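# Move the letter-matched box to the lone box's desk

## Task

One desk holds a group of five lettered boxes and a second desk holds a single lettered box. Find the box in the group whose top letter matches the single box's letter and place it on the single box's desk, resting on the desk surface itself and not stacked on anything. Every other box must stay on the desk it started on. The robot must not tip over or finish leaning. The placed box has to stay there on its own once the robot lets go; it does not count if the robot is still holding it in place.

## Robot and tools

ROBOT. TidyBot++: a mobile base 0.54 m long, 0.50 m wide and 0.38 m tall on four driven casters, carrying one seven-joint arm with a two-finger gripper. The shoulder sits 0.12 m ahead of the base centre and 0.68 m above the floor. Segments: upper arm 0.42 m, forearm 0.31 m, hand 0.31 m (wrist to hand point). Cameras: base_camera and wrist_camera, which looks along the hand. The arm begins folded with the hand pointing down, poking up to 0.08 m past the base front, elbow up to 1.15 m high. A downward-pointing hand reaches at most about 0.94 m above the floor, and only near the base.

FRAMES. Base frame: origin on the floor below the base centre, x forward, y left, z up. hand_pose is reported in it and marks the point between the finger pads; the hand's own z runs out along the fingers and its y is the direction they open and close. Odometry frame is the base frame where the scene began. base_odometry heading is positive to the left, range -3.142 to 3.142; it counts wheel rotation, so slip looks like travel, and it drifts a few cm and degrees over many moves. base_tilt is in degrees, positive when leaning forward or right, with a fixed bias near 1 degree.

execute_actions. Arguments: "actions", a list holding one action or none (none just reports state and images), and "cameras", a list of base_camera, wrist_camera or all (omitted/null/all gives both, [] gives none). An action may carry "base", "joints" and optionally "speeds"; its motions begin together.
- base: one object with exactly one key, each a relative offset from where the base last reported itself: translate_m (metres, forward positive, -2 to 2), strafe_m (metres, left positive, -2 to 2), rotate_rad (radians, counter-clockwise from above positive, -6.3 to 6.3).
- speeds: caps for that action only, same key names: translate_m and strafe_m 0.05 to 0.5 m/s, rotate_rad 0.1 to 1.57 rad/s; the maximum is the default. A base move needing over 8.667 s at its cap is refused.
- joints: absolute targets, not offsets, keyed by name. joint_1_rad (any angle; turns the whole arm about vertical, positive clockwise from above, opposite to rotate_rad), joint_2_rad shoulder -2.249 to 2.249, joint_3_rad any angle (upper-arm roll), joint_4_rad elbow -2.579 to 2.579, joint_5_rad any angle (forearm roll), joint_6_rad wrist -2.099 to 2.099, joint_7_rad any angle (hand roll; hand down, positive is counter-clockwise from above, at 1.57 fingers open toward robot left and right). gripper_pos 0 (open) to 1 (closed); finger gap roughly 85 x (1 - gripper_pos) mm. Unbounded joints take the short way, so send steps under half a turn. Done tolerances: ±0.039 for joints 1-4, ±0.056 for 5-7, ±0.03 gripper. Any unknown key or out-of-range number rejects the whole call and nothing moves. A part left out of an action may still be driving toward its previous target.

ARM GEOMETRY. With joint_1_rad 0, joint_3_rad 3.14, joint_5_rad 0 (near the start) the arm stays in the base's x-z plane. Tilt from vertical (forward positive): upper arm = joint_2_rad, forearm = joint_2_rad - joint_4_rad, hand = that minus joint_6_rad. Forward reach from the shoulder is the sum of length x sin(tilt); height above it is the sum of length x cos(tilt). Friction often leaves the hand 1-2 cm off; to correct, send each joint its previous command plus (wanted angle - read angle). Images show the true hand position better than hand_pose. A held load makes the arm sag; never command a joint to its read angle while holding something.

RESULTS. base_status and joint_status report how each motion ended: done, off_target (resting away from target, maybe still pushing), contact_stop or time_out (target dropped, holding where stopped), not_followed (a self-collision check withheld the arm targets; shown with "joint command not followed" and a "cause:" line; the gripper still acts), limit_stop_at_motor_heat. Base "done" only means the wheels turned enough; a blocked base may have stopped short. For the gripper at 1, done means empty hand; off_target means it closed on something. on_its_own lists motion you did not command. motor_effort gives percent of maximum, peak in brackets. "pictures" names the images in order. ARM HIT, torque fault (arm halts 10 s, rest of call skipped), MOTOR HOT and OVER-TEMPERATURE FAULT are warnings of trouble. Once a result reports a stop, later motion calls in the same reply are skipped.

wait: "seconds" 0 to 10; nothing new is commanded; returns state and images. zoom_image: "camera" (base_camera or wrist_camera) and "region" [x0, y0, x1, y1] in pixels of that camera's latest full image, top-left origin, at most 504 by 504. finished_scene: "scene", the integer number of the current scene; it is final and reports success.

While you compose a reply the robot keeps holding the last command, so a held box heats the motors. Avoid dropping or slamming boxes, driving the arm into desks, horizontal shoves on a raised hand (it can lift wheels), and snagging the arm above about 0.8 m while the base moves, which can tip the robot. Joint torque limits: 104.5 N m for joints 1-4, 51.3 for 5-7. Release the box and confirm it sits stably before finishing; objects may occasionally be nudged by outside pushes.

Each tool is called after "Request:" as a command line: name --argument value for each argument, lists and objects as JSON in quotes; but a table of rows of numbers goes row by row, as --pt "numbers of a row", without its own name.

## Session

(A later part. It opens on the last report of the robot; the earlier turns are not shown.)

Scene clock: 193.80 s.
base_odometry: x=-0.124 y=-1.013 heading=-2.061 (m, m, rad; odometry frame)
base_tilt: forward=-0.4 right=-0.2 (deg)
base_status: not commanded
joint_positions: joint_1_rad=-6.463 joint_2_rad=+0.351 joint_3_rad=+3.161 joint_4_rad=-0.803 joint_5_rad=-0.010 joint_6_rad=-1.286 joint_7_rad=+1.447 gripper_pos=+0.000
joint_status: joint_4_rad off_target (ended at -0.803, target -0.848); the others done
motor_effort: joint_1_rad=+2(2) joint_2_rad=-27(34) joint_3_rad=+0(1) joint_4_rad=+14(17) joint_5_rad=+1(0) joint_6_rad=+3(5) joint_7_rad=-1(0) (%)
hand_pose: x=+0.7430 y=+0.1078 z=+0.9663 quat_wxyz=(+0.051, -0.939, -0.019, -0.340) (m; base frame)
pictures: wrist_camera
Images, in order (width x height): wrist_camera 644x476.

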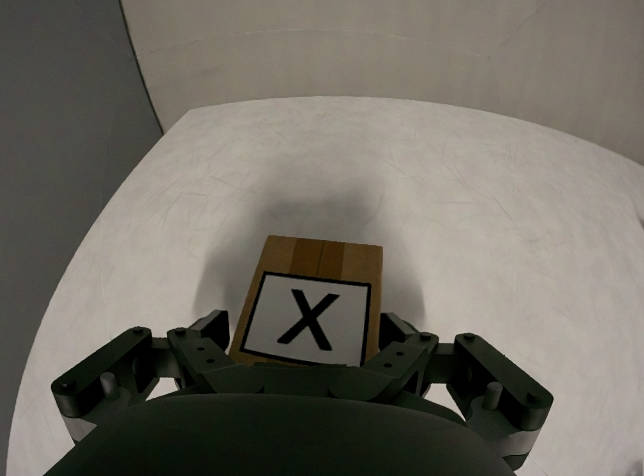

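Request:
execute_actions --actions '[{"joints":{"gripper_pos":1.0}}]' --cameras '["wrist_camera"]'

Scene clock: 199.43 s.
base_odometry: x=-0.124 y=-1.013 heading=-2.061 (m, m, rad; odometry frame)
base_tilt: forward=-0.4 right=-0.2 (deg)
base_status: not commanded
joint_positions: joint_1_rad=-6.459 joint_2_rad=+0.336 joint_3_rad=+3.161 joint_4_rad=-0.807 joint_5_rad=-0.010 joint_6_rad=-1.283 joint_7_rad=+1.447 gripper_pos=+0.266
joint_status: gripper_pos off_target (ended at +0.266, target +1.000)
motor_effort: joint_1_rad=+1(2) joint_2_rad=-26(29) joint_3_rad=-1(2) joint_4_rad=+14(16) joint_5_rad=+0(2) joint_6_rad=+3(5) joint_7_rad=+0(1) (%)
hand_pose: x=+0.7395 y=+0.1050 z=+0.9747 quat_wxyz=(+0.051, -0.936, -0.017, -0.347) (m; base frame)
pictures: wrist_camera
Images, in order (width x height): wrist_camera 644x476.

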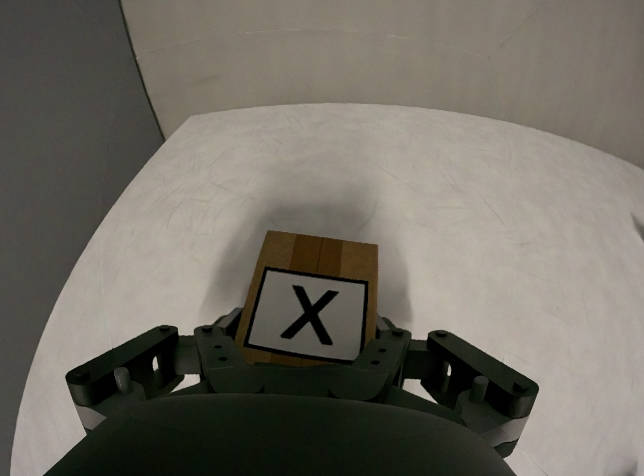

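Request:
execute_actions --actions '[{"joints":{"joint_2_rad":0.22,"gripper_pos":1.0}}]' --cameras '["wrist_camera"]'

Scene clock: 204.50 s.
base_odometry: x=-0.124 y=-1.013 heading=-2.061 (m, m, rad; odometry frame)
base_tilt: forward=-0.4 right=-0.2 (deg)
base_status: not commanded
joint_positions: joint_1_rad=-6.459 joint_2_rad=+0.227 joint_3_rad=+3.161 joint_4_rad=-0.838 joint_5_rad=-0.010 joint_6_rad=-1.283 joint_7_rad=+1.447 gripper_pos=+0.267
joint_status: gripper_pos off_target (ended at +0.267, target +1.000); the others done
motor_effort: joint_1_rad=+0(0) joint_2_rad=-28(36) joint_3_rad=-1(1) joint_4_rad=+18(20) joint_5_rad=+0(0) joint_6_rad=+6(6) joint_7_rad=+0(1) (%)
hand_pose: x=+0.7027 y=+0.0984 z=+1.0256 quat_wxyz=(+0.057, -0.922, -0.017, -0.382) (m; base frame)
pictures: wrist_camera
Images, in order (width x height): wrist_camera 644x476.

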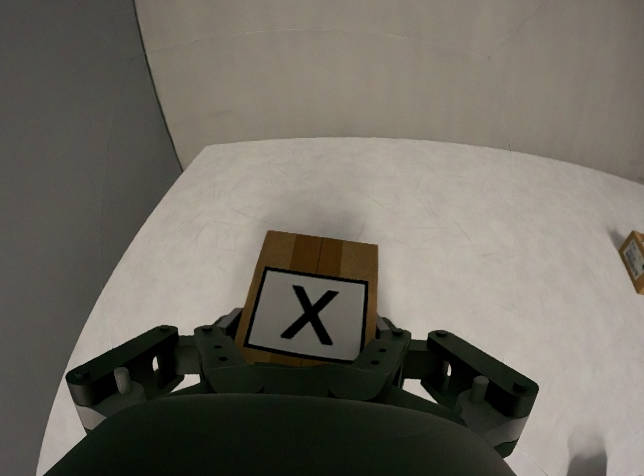

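Request:
execute_actions --actions '[{"joints":{"joint_2_rad":-0.3,"joint_4_rad":-0.95,"joint_6_rad":-1.7}}]' --cameras '["wrist_camera"]'

Request:
execute_actions --actions '[{"base":{"translate_m":-0.4},"joints":{"joint_1_rad":0.0,"joint_7_rad":1.57}}]' --cameras '["wrist_camera"]'

Scene clock: 212.17 s.
base_odometry: x=-0.124 y=-1.013 heading=-2.061 (m, m, rad; odometry frame)
base_tilt: forward=-0.4 right=-0.2 (deg)
base_status: not commanded
joint_positions: joint_1_rad=-6.459 joint_2_rad=-0.303 joint_3_rad=+3.161 joint_4_rad=-0.929 joint_5_rad=-0.010 joint_6_rad=-1.681 joint_7_rad=+1.447 gripper_pos=+0.267
joint_status: all done
motor_effort: joint_1_rad=+0(1) joint_2_rad=-3(31) joint_3_rad=-1(1) joint_4_rad=+14(20) joint_5_rad=-1(1) joint_6_rad=+7(7) joint_7_rad=-1(0) (%)
hand_pose: x=+0.4048 y=+0.0472 z=+1.1293 quat_wxyz=(+0.064, -0.914, -0.017, -0.400) (m; base frame)
pictures: wrist_camera
Images, in order (width x height): wrist_camera 644x476.

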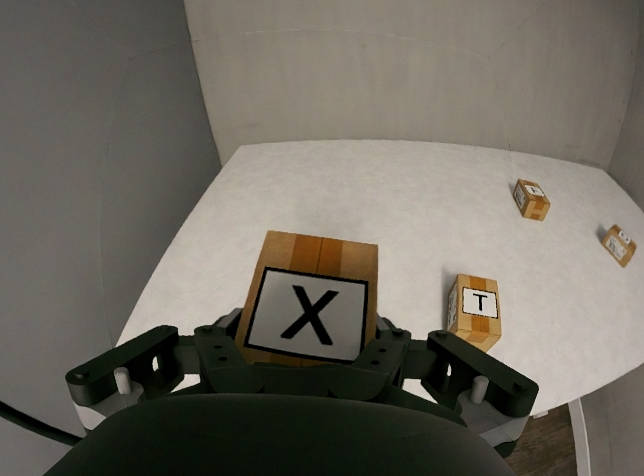

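Scene clock: 214.43 s.
base_odometry: x=+0.065 y=-0.660 heading=-2.061 (m, m, rad; odometry frame)
base_tilt: forward=-0.4 right=-0.2 (deg)
base_status: done
joint_positions: joint_1_rad=-6.295 joint_2_rad=-0.305 joint_3_rad=+3.161 joint_4_rad=-0.933 joint_5_rad=-0.010 joint_6_rad=-1.681 joint_7_rad=+1.540 gripper_pos=+0.267
joint_status: all done
motor_effort: joint_1_rad=+0(0) joint_2_rad=-4(8) joint_3_rad=-1(4) joint_4_rad=+14(15) joint_5_rad=+0(2) joint_6_rad=+6(7) joint_7_rad=+0(0) (%)
hand_pose: x=+0.4079 y=-0.0002 z=+1.1279 quat_wxyz=(+0.012, -0.915, +0.016, -0.404) (m; base frame)
pictures: wrist_camera
Images, in order (width x height): wrist_camera 644x476.

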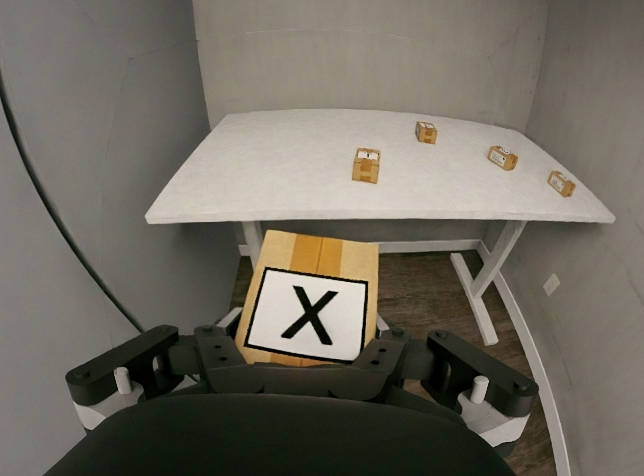

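Request:
execute_actions --actions '[{"base":{"strafe_m":-0.42}}]' --cameras '[]'

Request:
execute_actions --actions '[{"base":{"translate_m":-1.78}}]' --cameras '[]'

Request:
execute_actions --actions '[{"base":{"rotate_rad":1.571},"joints":{"joint_2_rad":-0.6,"joint_4_rad":-1.4,"joint_6_rad":-1.45}}]'

Scene clock: 220.83 s.
base_odometry: x=-0.306 y=-0.462 heading=-2.062 (m, m, rad; odometry frame)
base_tilt: forward=-0.4 right=-0.2 (deg)
base_status: done
joint_positions: joint_1_rad=-6.295 joint_2_rad=-0.305 joint_3_rad=+3.161 joint_4_rad=-0.933 joint_5_rad=-0.010 joint_6_rad=-1.681 joint_7_rad=+1.540 gripper_pos=+0.267
joint_status: not commanded
motor_effort: joint_1_rad=+0(1) joint_2_rad=-3(4) joint_3_rad=-1(1) joint_4_rad=+14(14) joint_5_rad=-1(2) joint_6_rad=+7(7) joint_7_rad=+0(0) (%)
hand_pose: x=+0.4079 y=-0.0003 z=+1.1279 quat_wxyz=(+0.012, -0.915, +0.016, -0.404) (m; base frame)
pictures: none
No camera images: the call's "cameras" was empty. Leave "cameras" out to get every camera's image.

Scene clock: 225.77 s.
base_odometry: x=+0.533 y=+1.109 heading=-2.061 (m, m, rad; odometry frame)
base_tilt: forward=-0.4 right=-0.2 (deg)
base_status: done
joint_positions: joint_1_rad=-6.295 joint_2_rad=-0.301 joint_3_rad=+3.161 joint_4_rad=-0.934 joint_5_rad=-0.010 joint_6_rad=-1.681 joint_7_rad=+1.540 gripper_pos=+0.267
joint_status: not commanded
motor_effort: joint_1_rad=+0(0) joint_2_rad=-3(8) joint_3_rad=-1(0) joint_4_rad=+14(15) joint_5_rad=+0(2) joint_6_rad=+7(6) joint_7_rad=+0(0) (%)
hand_pose: x=+0.4098 y=-0.0003 z=+1.1264 quat_wxyz=(+0.012, -0.916, +0.016, -0.402) (m; base frame)
pictures: none
No camera images: the call's "cameras" was empty. Leave "cameras" out to get every camera's image.

Scene clock: 228.07 s.
base_odometry: x=+0.533 y=+1.109 heading=-0.491 (m, m, rad; odometry frame)
base_tilt: forward=-0.4 right=-0.2 (deg)
base_status: done
joint_positions: joint_1_rad=-6.295 joint_2_rad=-0.583 joint_3_rad=+3.161 joint_4_rad=-1.382 joint_5_rad=-0.010 joint_6_rad=-1.480 joint_7_rad=+1.540 gripper_pos=+0.267
joint_status: all done
motor_effort: joint_1_rad=+0(1) joint_2_rad=+4(5) joint_3_rad=-1(3) joint_4_rad=+16(15) joint_5_rad=-1(2) joint_6_rad=+7(7) joint_7_rad=+0(0) (%)
hand_pose: x=+0.3494 y=-0.0008 z=+1.0498 quat_wxyz=(+0.015, -0.908, +0.017, -0.418) (m; base frame)
pictures: base_camera, wrist_camera
Images, in order (width x height): base_camera 644x364, wrist_camera 644x476.

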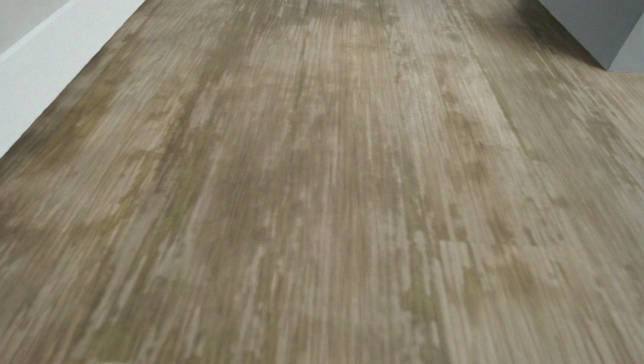

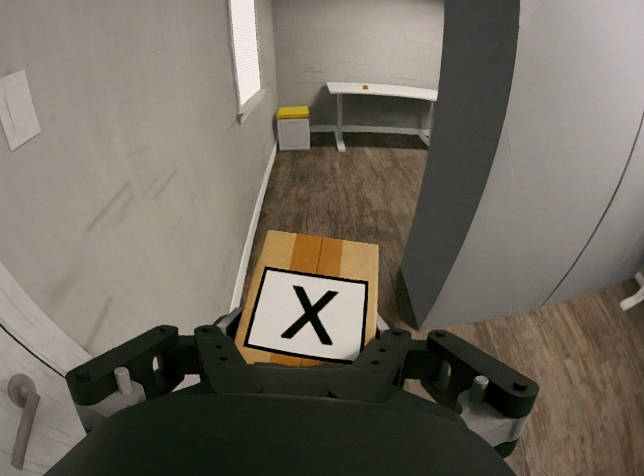

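Request:
execute_actions --actions '[{"base":{"translate_m":2.0}}]' --cameras '[]'

Request:
execute_actions --actions '[{"base":{"strafe_m":-0.4},"joints":{"joint_1_rad":0.9}}]'

Scene clock: 236.63 s.
base_odometry: x=+2.298 y=+0.168 heading=-0.491 (m, m, rad; odometry frame)
base_tilt: forward=-0.4 right=-0.2 (deg)
base_status: done
joint_positions: joint_1_rad=-6.295 joint_2_rad=-0.594 joint_3_rad=+3.161 joint_4_rad=-1.383 joint_5_rad=-0.010 joint_6_rad=-1.478 joint_7_rad=+1.540 gripper_pos=+0.267
joint_status: not commanded
motor_effort: joint_1_rad=+0(0) joint_2_rad=+4(7) joint_3_rad=+0(0) joint_4_rad=+16(17) joint_5_rad=-1(0) joint_6_rad=+7(7) joint_7_rad=+0(0) (%)
hand_pose: x=+0.3459 y=-0.0008 z=+1.0522 quat_wxyz=(+0.015, -0.906, +0.017, -0.423) (m; base frame)
pictures: none
No camera images: the call's "cameras" was empty. Leave "cameras" out to get every camera's image.

Scene clock: 238.80 s.
base_odometry: x=+2.110 y=-0.186 heading=-0.490 (m, m, rad; odometry frame)
base_tilt: forward=-0.4 right=-0.2 (deg)
base_status: done
joint_positions: joint_1_rad=-5.396 joint_2_rad=-0.594 joint_3_rad=+3.162 joint_4_rad=-1.383 joint_5_rad=-0.010 joint_6_rad=-1.477 joint_7_rad=+1.540 gripper_pos=+0.267
joint_status: all done
motor_effort: joint_1_rad=+0(1) joint_2_rad=+4(6) joint_3_rad=+0(2) joint_4_rad=+16(17) joint_5_rad=-1(2) joint_6_rad=+7(7) joint_7_rad=+0(0) (%)
hand_pose: x=+0.2596 y=-0.1782 z=+1.0523 quat_wxyz=(-0.170, -0.808, +0.409, -0.388) (m; base frame)
pictures: base_camera, wrist_camera
Images, in order (width x height): base_camera 644x364, wrist_camera 644x476.

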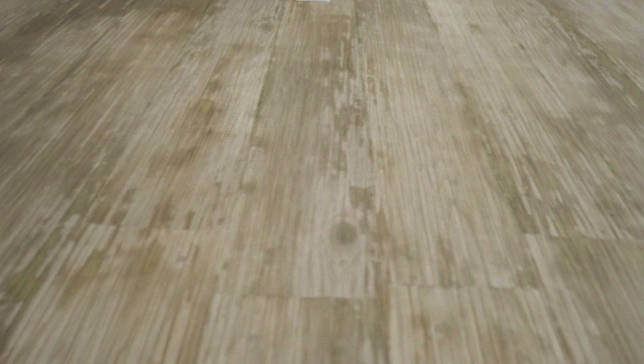

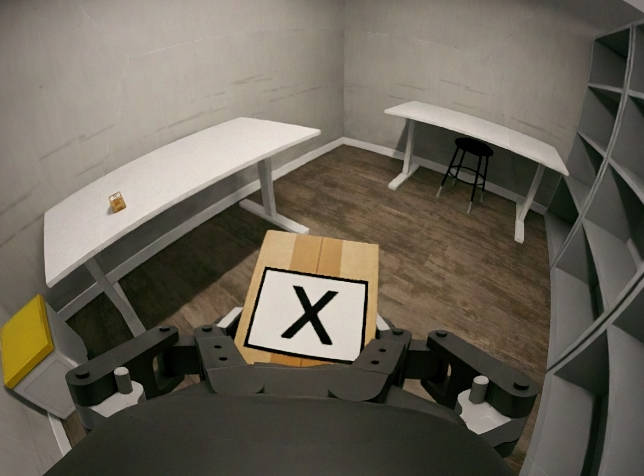

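Request:
execute_actions --actions '[{"base":{"translate_m":0.4},"joints":{"joint_1_rad":0.0}}]' --cameras '[]'

Request:
execute_actions --actions '[{"base":{"strafe_m":-0.55}}]' --cameras '[]'

Request:
execute_actions --actions '[{"base":{"translate_m":0.25},"joints":{"joint_2_rad":-0.3,"joint_4_rad":-1.2,"joint_6_rad":-1.5}}]'

Scene clock: 246.80 s.
base_odometry: x=+2.463 y=-0.374 heading=-0.490 (m, m, rad; odometry frame)
base_tilt: forward=-0.4 right=-0.2 (deg)
base_status: done
joint_positions: joint_1_rad=-6.271 joint_2_rad=-0.590 joint_3_rad=+3.162 joint_4_rad=-1.384 joint_5_rad=-0.010 joint_6_rad=-1.477 joint_7_rad=+1.540 gripper_pos=+0.267
joint_status: all done
motor_effort: joint_1_rad=+0(0) joint_2_rad=+4(7) joint_3_rad=+0(3) joint_4_rad=+16(17) joint_5_rad=-1(2) joint_6_rad=+7(7) joint_7_rad=+0(0) (%)
hand_pose: x=+0.3473 y=-0.0064 z=+1.0513 quat_wxyz=(+0.010, -0.906, +0.028, -0.422) (m; base frame)
pictures: none
No camera images: the call's "cameras" was empty. Leave "cameras" out to get every camera's image.

Scene clock: 249.27 s.
base_odometry: x=+2.204 y=-0.860 heading=-0.490 (m, m, rad; odometry frame)
base_tilt: forward=-0.4 right=-0.1 (deg)
base_status: done
joint_positions: joint_1_rad=-6.271 joint_2_rad=-0.590 joint_3_rad=+3.162 joint_4_rad=-1.384 joint_5_rad=-0.010 joint_6_rad=-1.477 joint_7_rad=+1.540 gripper_pos=+0.267
joint_status: not commanded
motor_effort: joint_1_rad=+0(0) joint_2_rad=+4(7) joint_3_rad=-1(2) joint_4_rad=+16(17) joint_5_rad=-1(2) joint_6_rad=+7(7) joint_7_rad=+0(0) (%)
hand_pose: x=+0.3472 y=-0.0063 z=+1.0513 quat_wxyz=(+0.010, -0.906, +0.028, -0.422) (m; base frame)
pictures: none
No camera images: the call's "cameras" was empty. Leave "cameras" out to get every camera's image.

Scene clock: 251.20 s.
base_odometry: x=+2.425 y=-0.977 heading=-0.490 (m, m, rad; odometry frame)
base_tilt: forward=-0.4 right=-0.2 (deg)
base_status: done
joint_positions: joint_1_rad=-6.271 joint_2_rad=-0.283 joint_3_rad=+3.162 joint_4_rad=-1.230 joint_5_rad=-0.010 joint_6_rad=-1.477 joint_7_rad=+1.540 gripper_pos=+0.267
joint_status: all done
motor_effort: joint_1_rad=+0(0) joint_2_rad=-8(15) joint_3_rad=-1(0) joint_4_rad=+17(18) joint_5_rad=+0(1) joint_6_rad=+6(7) joint_7_rad=+0(0) (%)
hand_pose: x=+0.4615 y=-0.0083 z=+1.0353 quat_wxyz=(+0.007, -0.936, +0.029, -0.351) (m; base frame)
pictures: base_camera, wrist_camera
Images, in order (width x height): base_camera 644x364, wrist_camera 644x476.

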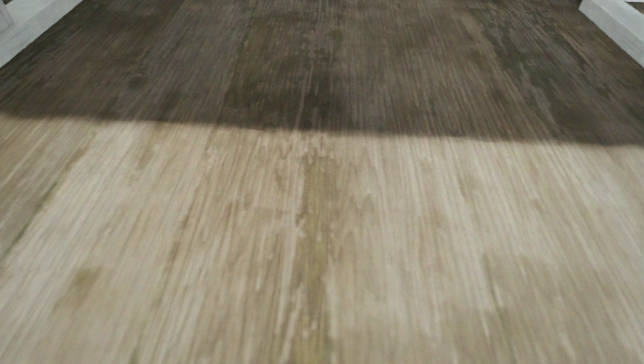

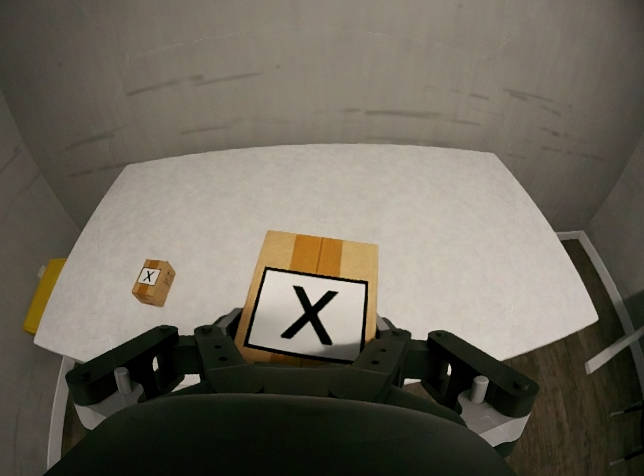

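Request:
execute_actions --actions '[{"joints":{"joint_2_rad":0.16,"joint_4_rad":-1.38,"joint_6_rad":-0.88}}]' --cameras '["wrist_camera"]'

Scene clock: 258.47 s.
base_odometry: x=+2.425 y=-0.977 heading=-0.490 (m, m, rad; odometry frame)
base_tilt: forward=-0.4 right=-0.2 (deg)
base_status: not commanded
joint_positions: joint_1_rad=-6.271 joint_2_rad=+0.171 joint_3_rad=+3.162 joint_4_rad=-1.370 joint_5_rad=-0.010 joint_6_rad=-0.908 joint_7_rad=+1.540 gripper_pos=+0.267
joint_status: all done
motor_effort: joint_1_rad=+0(0) joint_2_rad=-28(33) joint_3_rad=-1(1) joint_4_rad=+20(21) joint_5_rad=+0(1) joint_6_rad=+5(7) joint_7_rad=+0(0) (%)
hand_pose: x=+0.7037 y=-0.0142 z=+0.8659 quat_wxyz=(+0.003, -0.940, +0.030, -0.339) (m; base frame)
pictures: wrist_camera
Images, in order (width x height): wrist_camera 644x476.

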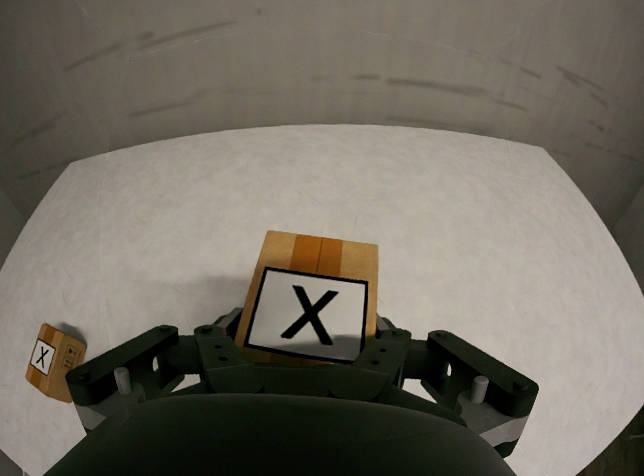

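Request:
execute_actions --actions '[{"joints":{"joint_2_rad":0.27,"joint_6_rad":-0.77}}]' --cameras '["wrist_camera"]'

Scene clock: 262.53 s.
base_odometry: x=+2.425 y=-0.977 heading=-0.490 (m, m, rad; odometry frame)
base_tilt: forward=-0.4 right=-0.2 (deg)
base_status: not commanded
joint_positions: joint_1_rad=-6.271 joint_2_rad=+0.276 joint_3_rad=+3.162 joint_4_rad=-1.370 joint_5_rad=-0.010 joint_6_rad=-0.798 joint_7_rad=+1.540 gripper_pos=+0.267
joint_status: all done
motor_effort: joint_1_rad=+0(0) joint_2_rad=-33(36) joint_3_rad=-1(1) joint_4_rad=+20(21) joint_5_rad=-1(0) joint_6_rad=+6(6) joint_7_rad=+0(0) (%)
hand_pose: x=+0.7473 y=-0.0153 z=+0.8242 quat_wxyz=(+0.002, -0.939, +0.030, -0.342) (m; base frame)
pictures: wrist_camera
Images, in order (width x height): wrist_camera 644x476.

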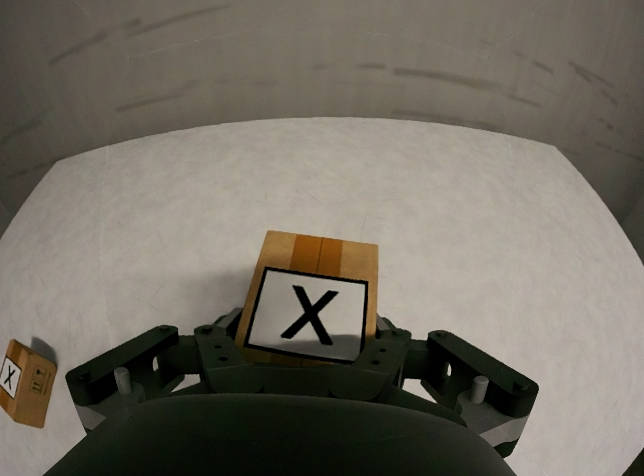

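Request:
execute_actions --actions '[{"joints":{"joint_2_rad":0.34,"joint_6_rad":-0.69}}]' --cameras '["wrist_camera"]'

Scene clock: 266.20 s.
base_odometry: x=+2.425 y=-0.977 heading=-0.490 (m, m, rad; odometry frame)
base_tilt: forward=-0.4 right=-0.2 (deg)
base_status: not commanded
joint_positions: joint_1_rad=-6.271 joint_2_rad=+0.341 joint_3_rad=+3.162 joint_4_rad=-1.370 joint_5_rad=-0.010 joint_6_rad=-0.717 joint_7_rad=+1.540 gripper_pos=+0.267
joint_status: all done
motor_effort: joint_1_rad=+0(0) joint_2_rad=-35(37) joint_3_rad=-1(1) joint_4_rad=+20(21) joint_5_rad=+0(0) joint_6_rad=+6(6) joint_7_rad=+0(0) (%)
hand_pose: x=+0.7748 y=-0.0161 z=+0.7990 quat_wxyz=(+0.001, -0.937, +0.030, -0.349) (m; base frame)
pictures: wrist_camera
Images, in order (width x height): wrist_camera 644x476.

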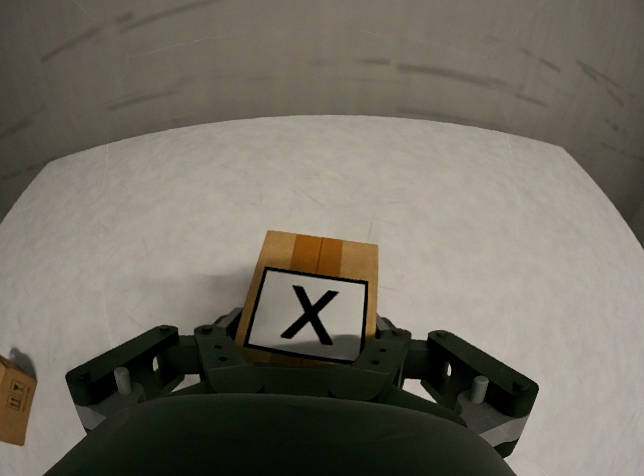

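Request:
execute_actions --actions '[{"joints":{"joint_2_rad":0.40,"joint_6_rad":-0.63}}]' --cameras '["wrist_camera"]'

Scene clock: 271.13 s.
base_odometry: x=+2.425 y=-0.977 heading=-0.490 (m, m, rad; odometry frame)
base_tilt: forward=-0.4 right=-0.2 (deg)
base_status: not commanded
joint_positions: joint_1_rad=-6.271 joint_2_rad=+0.400 joint_3_rad=+3.162 joint_4_rad=-1.370 joint_5_rad=-0.010 joint_6_rad=-0.658 joint_7_rad=+1.540 gripper_pos=+0.267
joint_status: all done
motor_effort: joint_1_rad=+1(0) joint_2_rad=-37(39) joint_3_rad=-1(1) joint_4_rad=+20(20) joint_5_rad=-1(0) joint_6_rad=+5(6) joint_7_rad=+0(0) (%)
hand_pose: x=+0.7949 y=-0.0167 z=+0.7717 quat_wxyz=(+0.001, -0.936, +0.030, -0.349) (m; base frame)
pictures: wrist_camera
Images, in order (width x height): wrist_camera 644x476.

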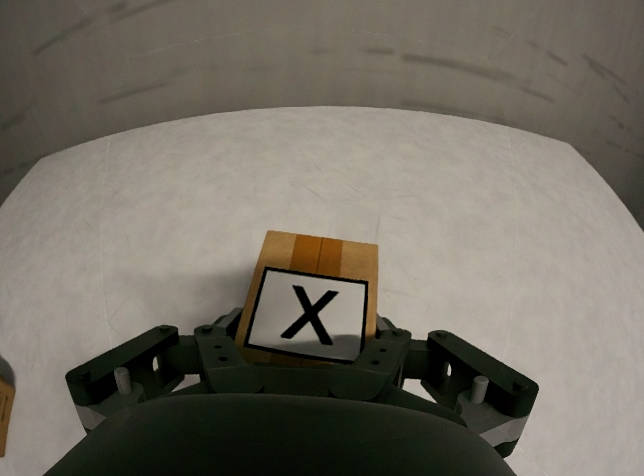

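Request:
execute_actions --actions '[{"joints":{"joint_2_rad":0.45,"joint_6_rad":-0.58}}]' --cameras '["wrist_camera"]'

Scene clock: 273.73 s.
base_odometry: x=+2.425 y=-0.977 heading=-0.490 (m, m, rad; odometry frame)
base_tilt: forward=-0.4 right=-0.2 (deg)
base_status: not commanded
joint_positions: joint_1_rad=-6.271 joint_2_rad=+0.449 joint_3_rad=+3.162 joint_4_rad=-1.370 joint_5_rad=-0.010 joint_6_rad=-0.608 joint_7_rad=+1.540 gripper_pos=+0.267
joint_status: all done
motor_effort: joint_1_rad=+0(0) joint_2_rad=-39(40) joint_3_rad=+0(1) joint_4_rad=+19(20) joint_5_rad=-1(1) joint_6_rad=+6(6) joint_7_rad=+0(0) (%)
hand_pose: x=+0.8105 y=-0.0171 z=+0.7488 quat_wxyz=(+0.000, -0.936, +0.030, -0.350) (m; base frame)
pictures: wrist_camera
Images, in order (width x height): wrist_camera 644x476.

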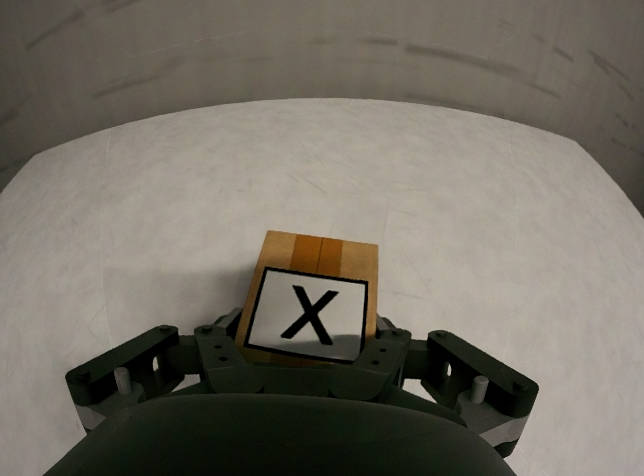

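Request:
execute_actions --actions '[{"joints":{"joint_2_rad":0.50,"joint_6_rad":-0.53}}]' --cameras '["wrist_camera"]'

Scene clock: 277.93 s.
base_odometry: x=+2.425 y=-0.977 heading=-0.490 (m, m, rad; odometry frame)
base_tilt: forward=-0.4 right=-0.2 (deg)
base_status: not commanded
joint_positions: joint_1_rad=-6.271 joint_2_rad=+0.470 joint_3_rad=+3.162 joint_4_rad=-1.370 joint_5_rad=-0.010 joint_6_rad=-0.551 joint_7_rad=+1.540 gripper_pos=+0.267
joint_status: all done
motor_effort: joint_1_rad=+0(0) joint_2_rad=-35(38) joint_3_rad=-1(1) joint_4_rad=+18(20) joint_5_rad=-1(1) joint_6_rad=+5(6) joint_7_rad=+0(1) (%)
hand_pose: x=+0.8250 y=-0.0176 z=+0.7457 quat_wxyz=(+0.000, -0.930, +0.030, -0.367) (m; base frame)
pictures: wrist_camera
Images, in order (width x height): wrist_camera 644x476.

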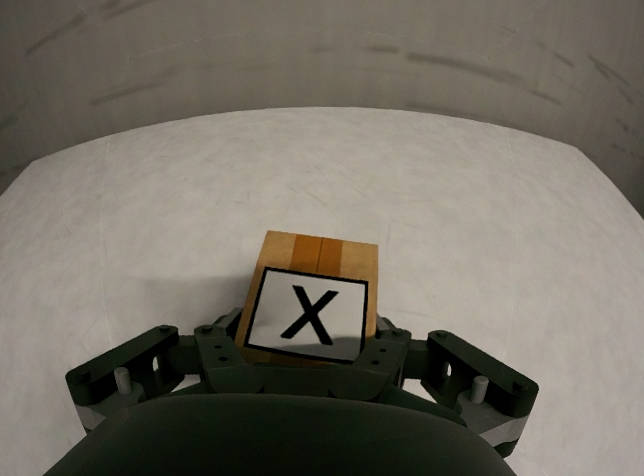

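Contact with the desk: joint 2 stopped short and its effort dropped. Releasing the box.

Request:
execute_actions --actions '[{"joints":{"joint_2_rad":0.47,"gripper_pos":0.0}}]' --cameras '["wrist_camera"]'

Request:
execute_actions --actions '[{"joints":{"joint_2_rad":0.2,"joint_6_rad":-0.8}}]' --cameras '["wrist_camera"]'

Scene clock: 283.23 s.
base_odometry: x=+2.425 y=-0.977 heading=-0.490 (m, m, rad; odometry frame)
base_tilt: forward=-0.4 right=-0.2 (deg)
base_status: not commanded
joint_positions: joint_1_rad=-6.272 joint_2_rad=+0.467 joint_3_rad=+3.162 joint_4_rad=-1.370 joint_5_rad=-0.010 joint_6_rad=-0.551 joint_7_rad=+1.540 gripper_pos=+0.000
joint_status: all done
motor_effort: joint_1_rad=+0(1) joint_2_rad=-38(40) joint_3_rad=-1(0) joint_4_rad=+19(20) joint_5_rad=+0(1) joint_6_rad=+5(6) joint_7_rad=+0(1) (%)
hand_pose: x=+0.8248 y=-0.0174 z=+0.7478 quat_wxyz=(+0.000, -0.929, +0.029, -0.368) (m; base frame)
pictures: wrist_camera
Images, in order (width x height): wrist_camera 644x476.

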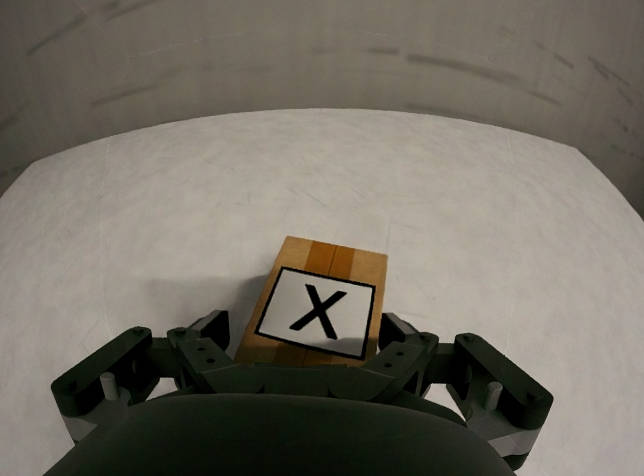

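Scene clock: 284.77 s.
base_odometry: x=+2.425 y=-0.977 heading=-0.490 (m, m, rad; odometry frame)
base_tilt: forward=-0.4 right=-0.2 (deg)
base_status: not commanded
joint_positions: joint_1_rad=-6.272 joint_2_rad=+0.194 joint_3_rad=+3.162 joint_4_rad=-1.370 joint_5_rad=-0.010 joint_6_rad=-0.774 joint_7_rad=+1.540 gripper_pos=+0.000
joint_status: all done
motor_effort: joint_1_rad=+0(0) joint_2_rad=-29(40) joint_3_rad=-1(1) joint_4_rad=+20(20) joint_5_rad=-1(1) joint_6_rad=+6(5) joint_7_rad=-1(0) (%)
hand_pose: x=+0.7387 y=-0.0152 z=+0.8805 quat_wxyz=(+0.003, -0.920, +0.030, -0.391) (m; base frame)
pictures: wrist_camera
Images, in order (width x height): wrist_camera 644x476.

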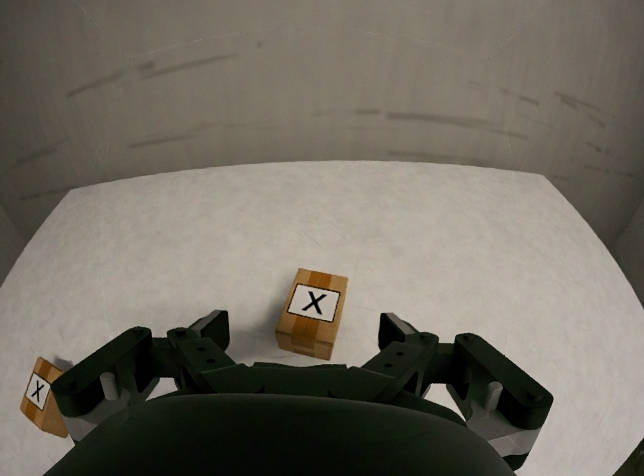

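The matching X box is standing flat on the lone box's desk, and the arm is clear of it.

Request:
finished_scene --scene 1

The scene is finished: the task was done.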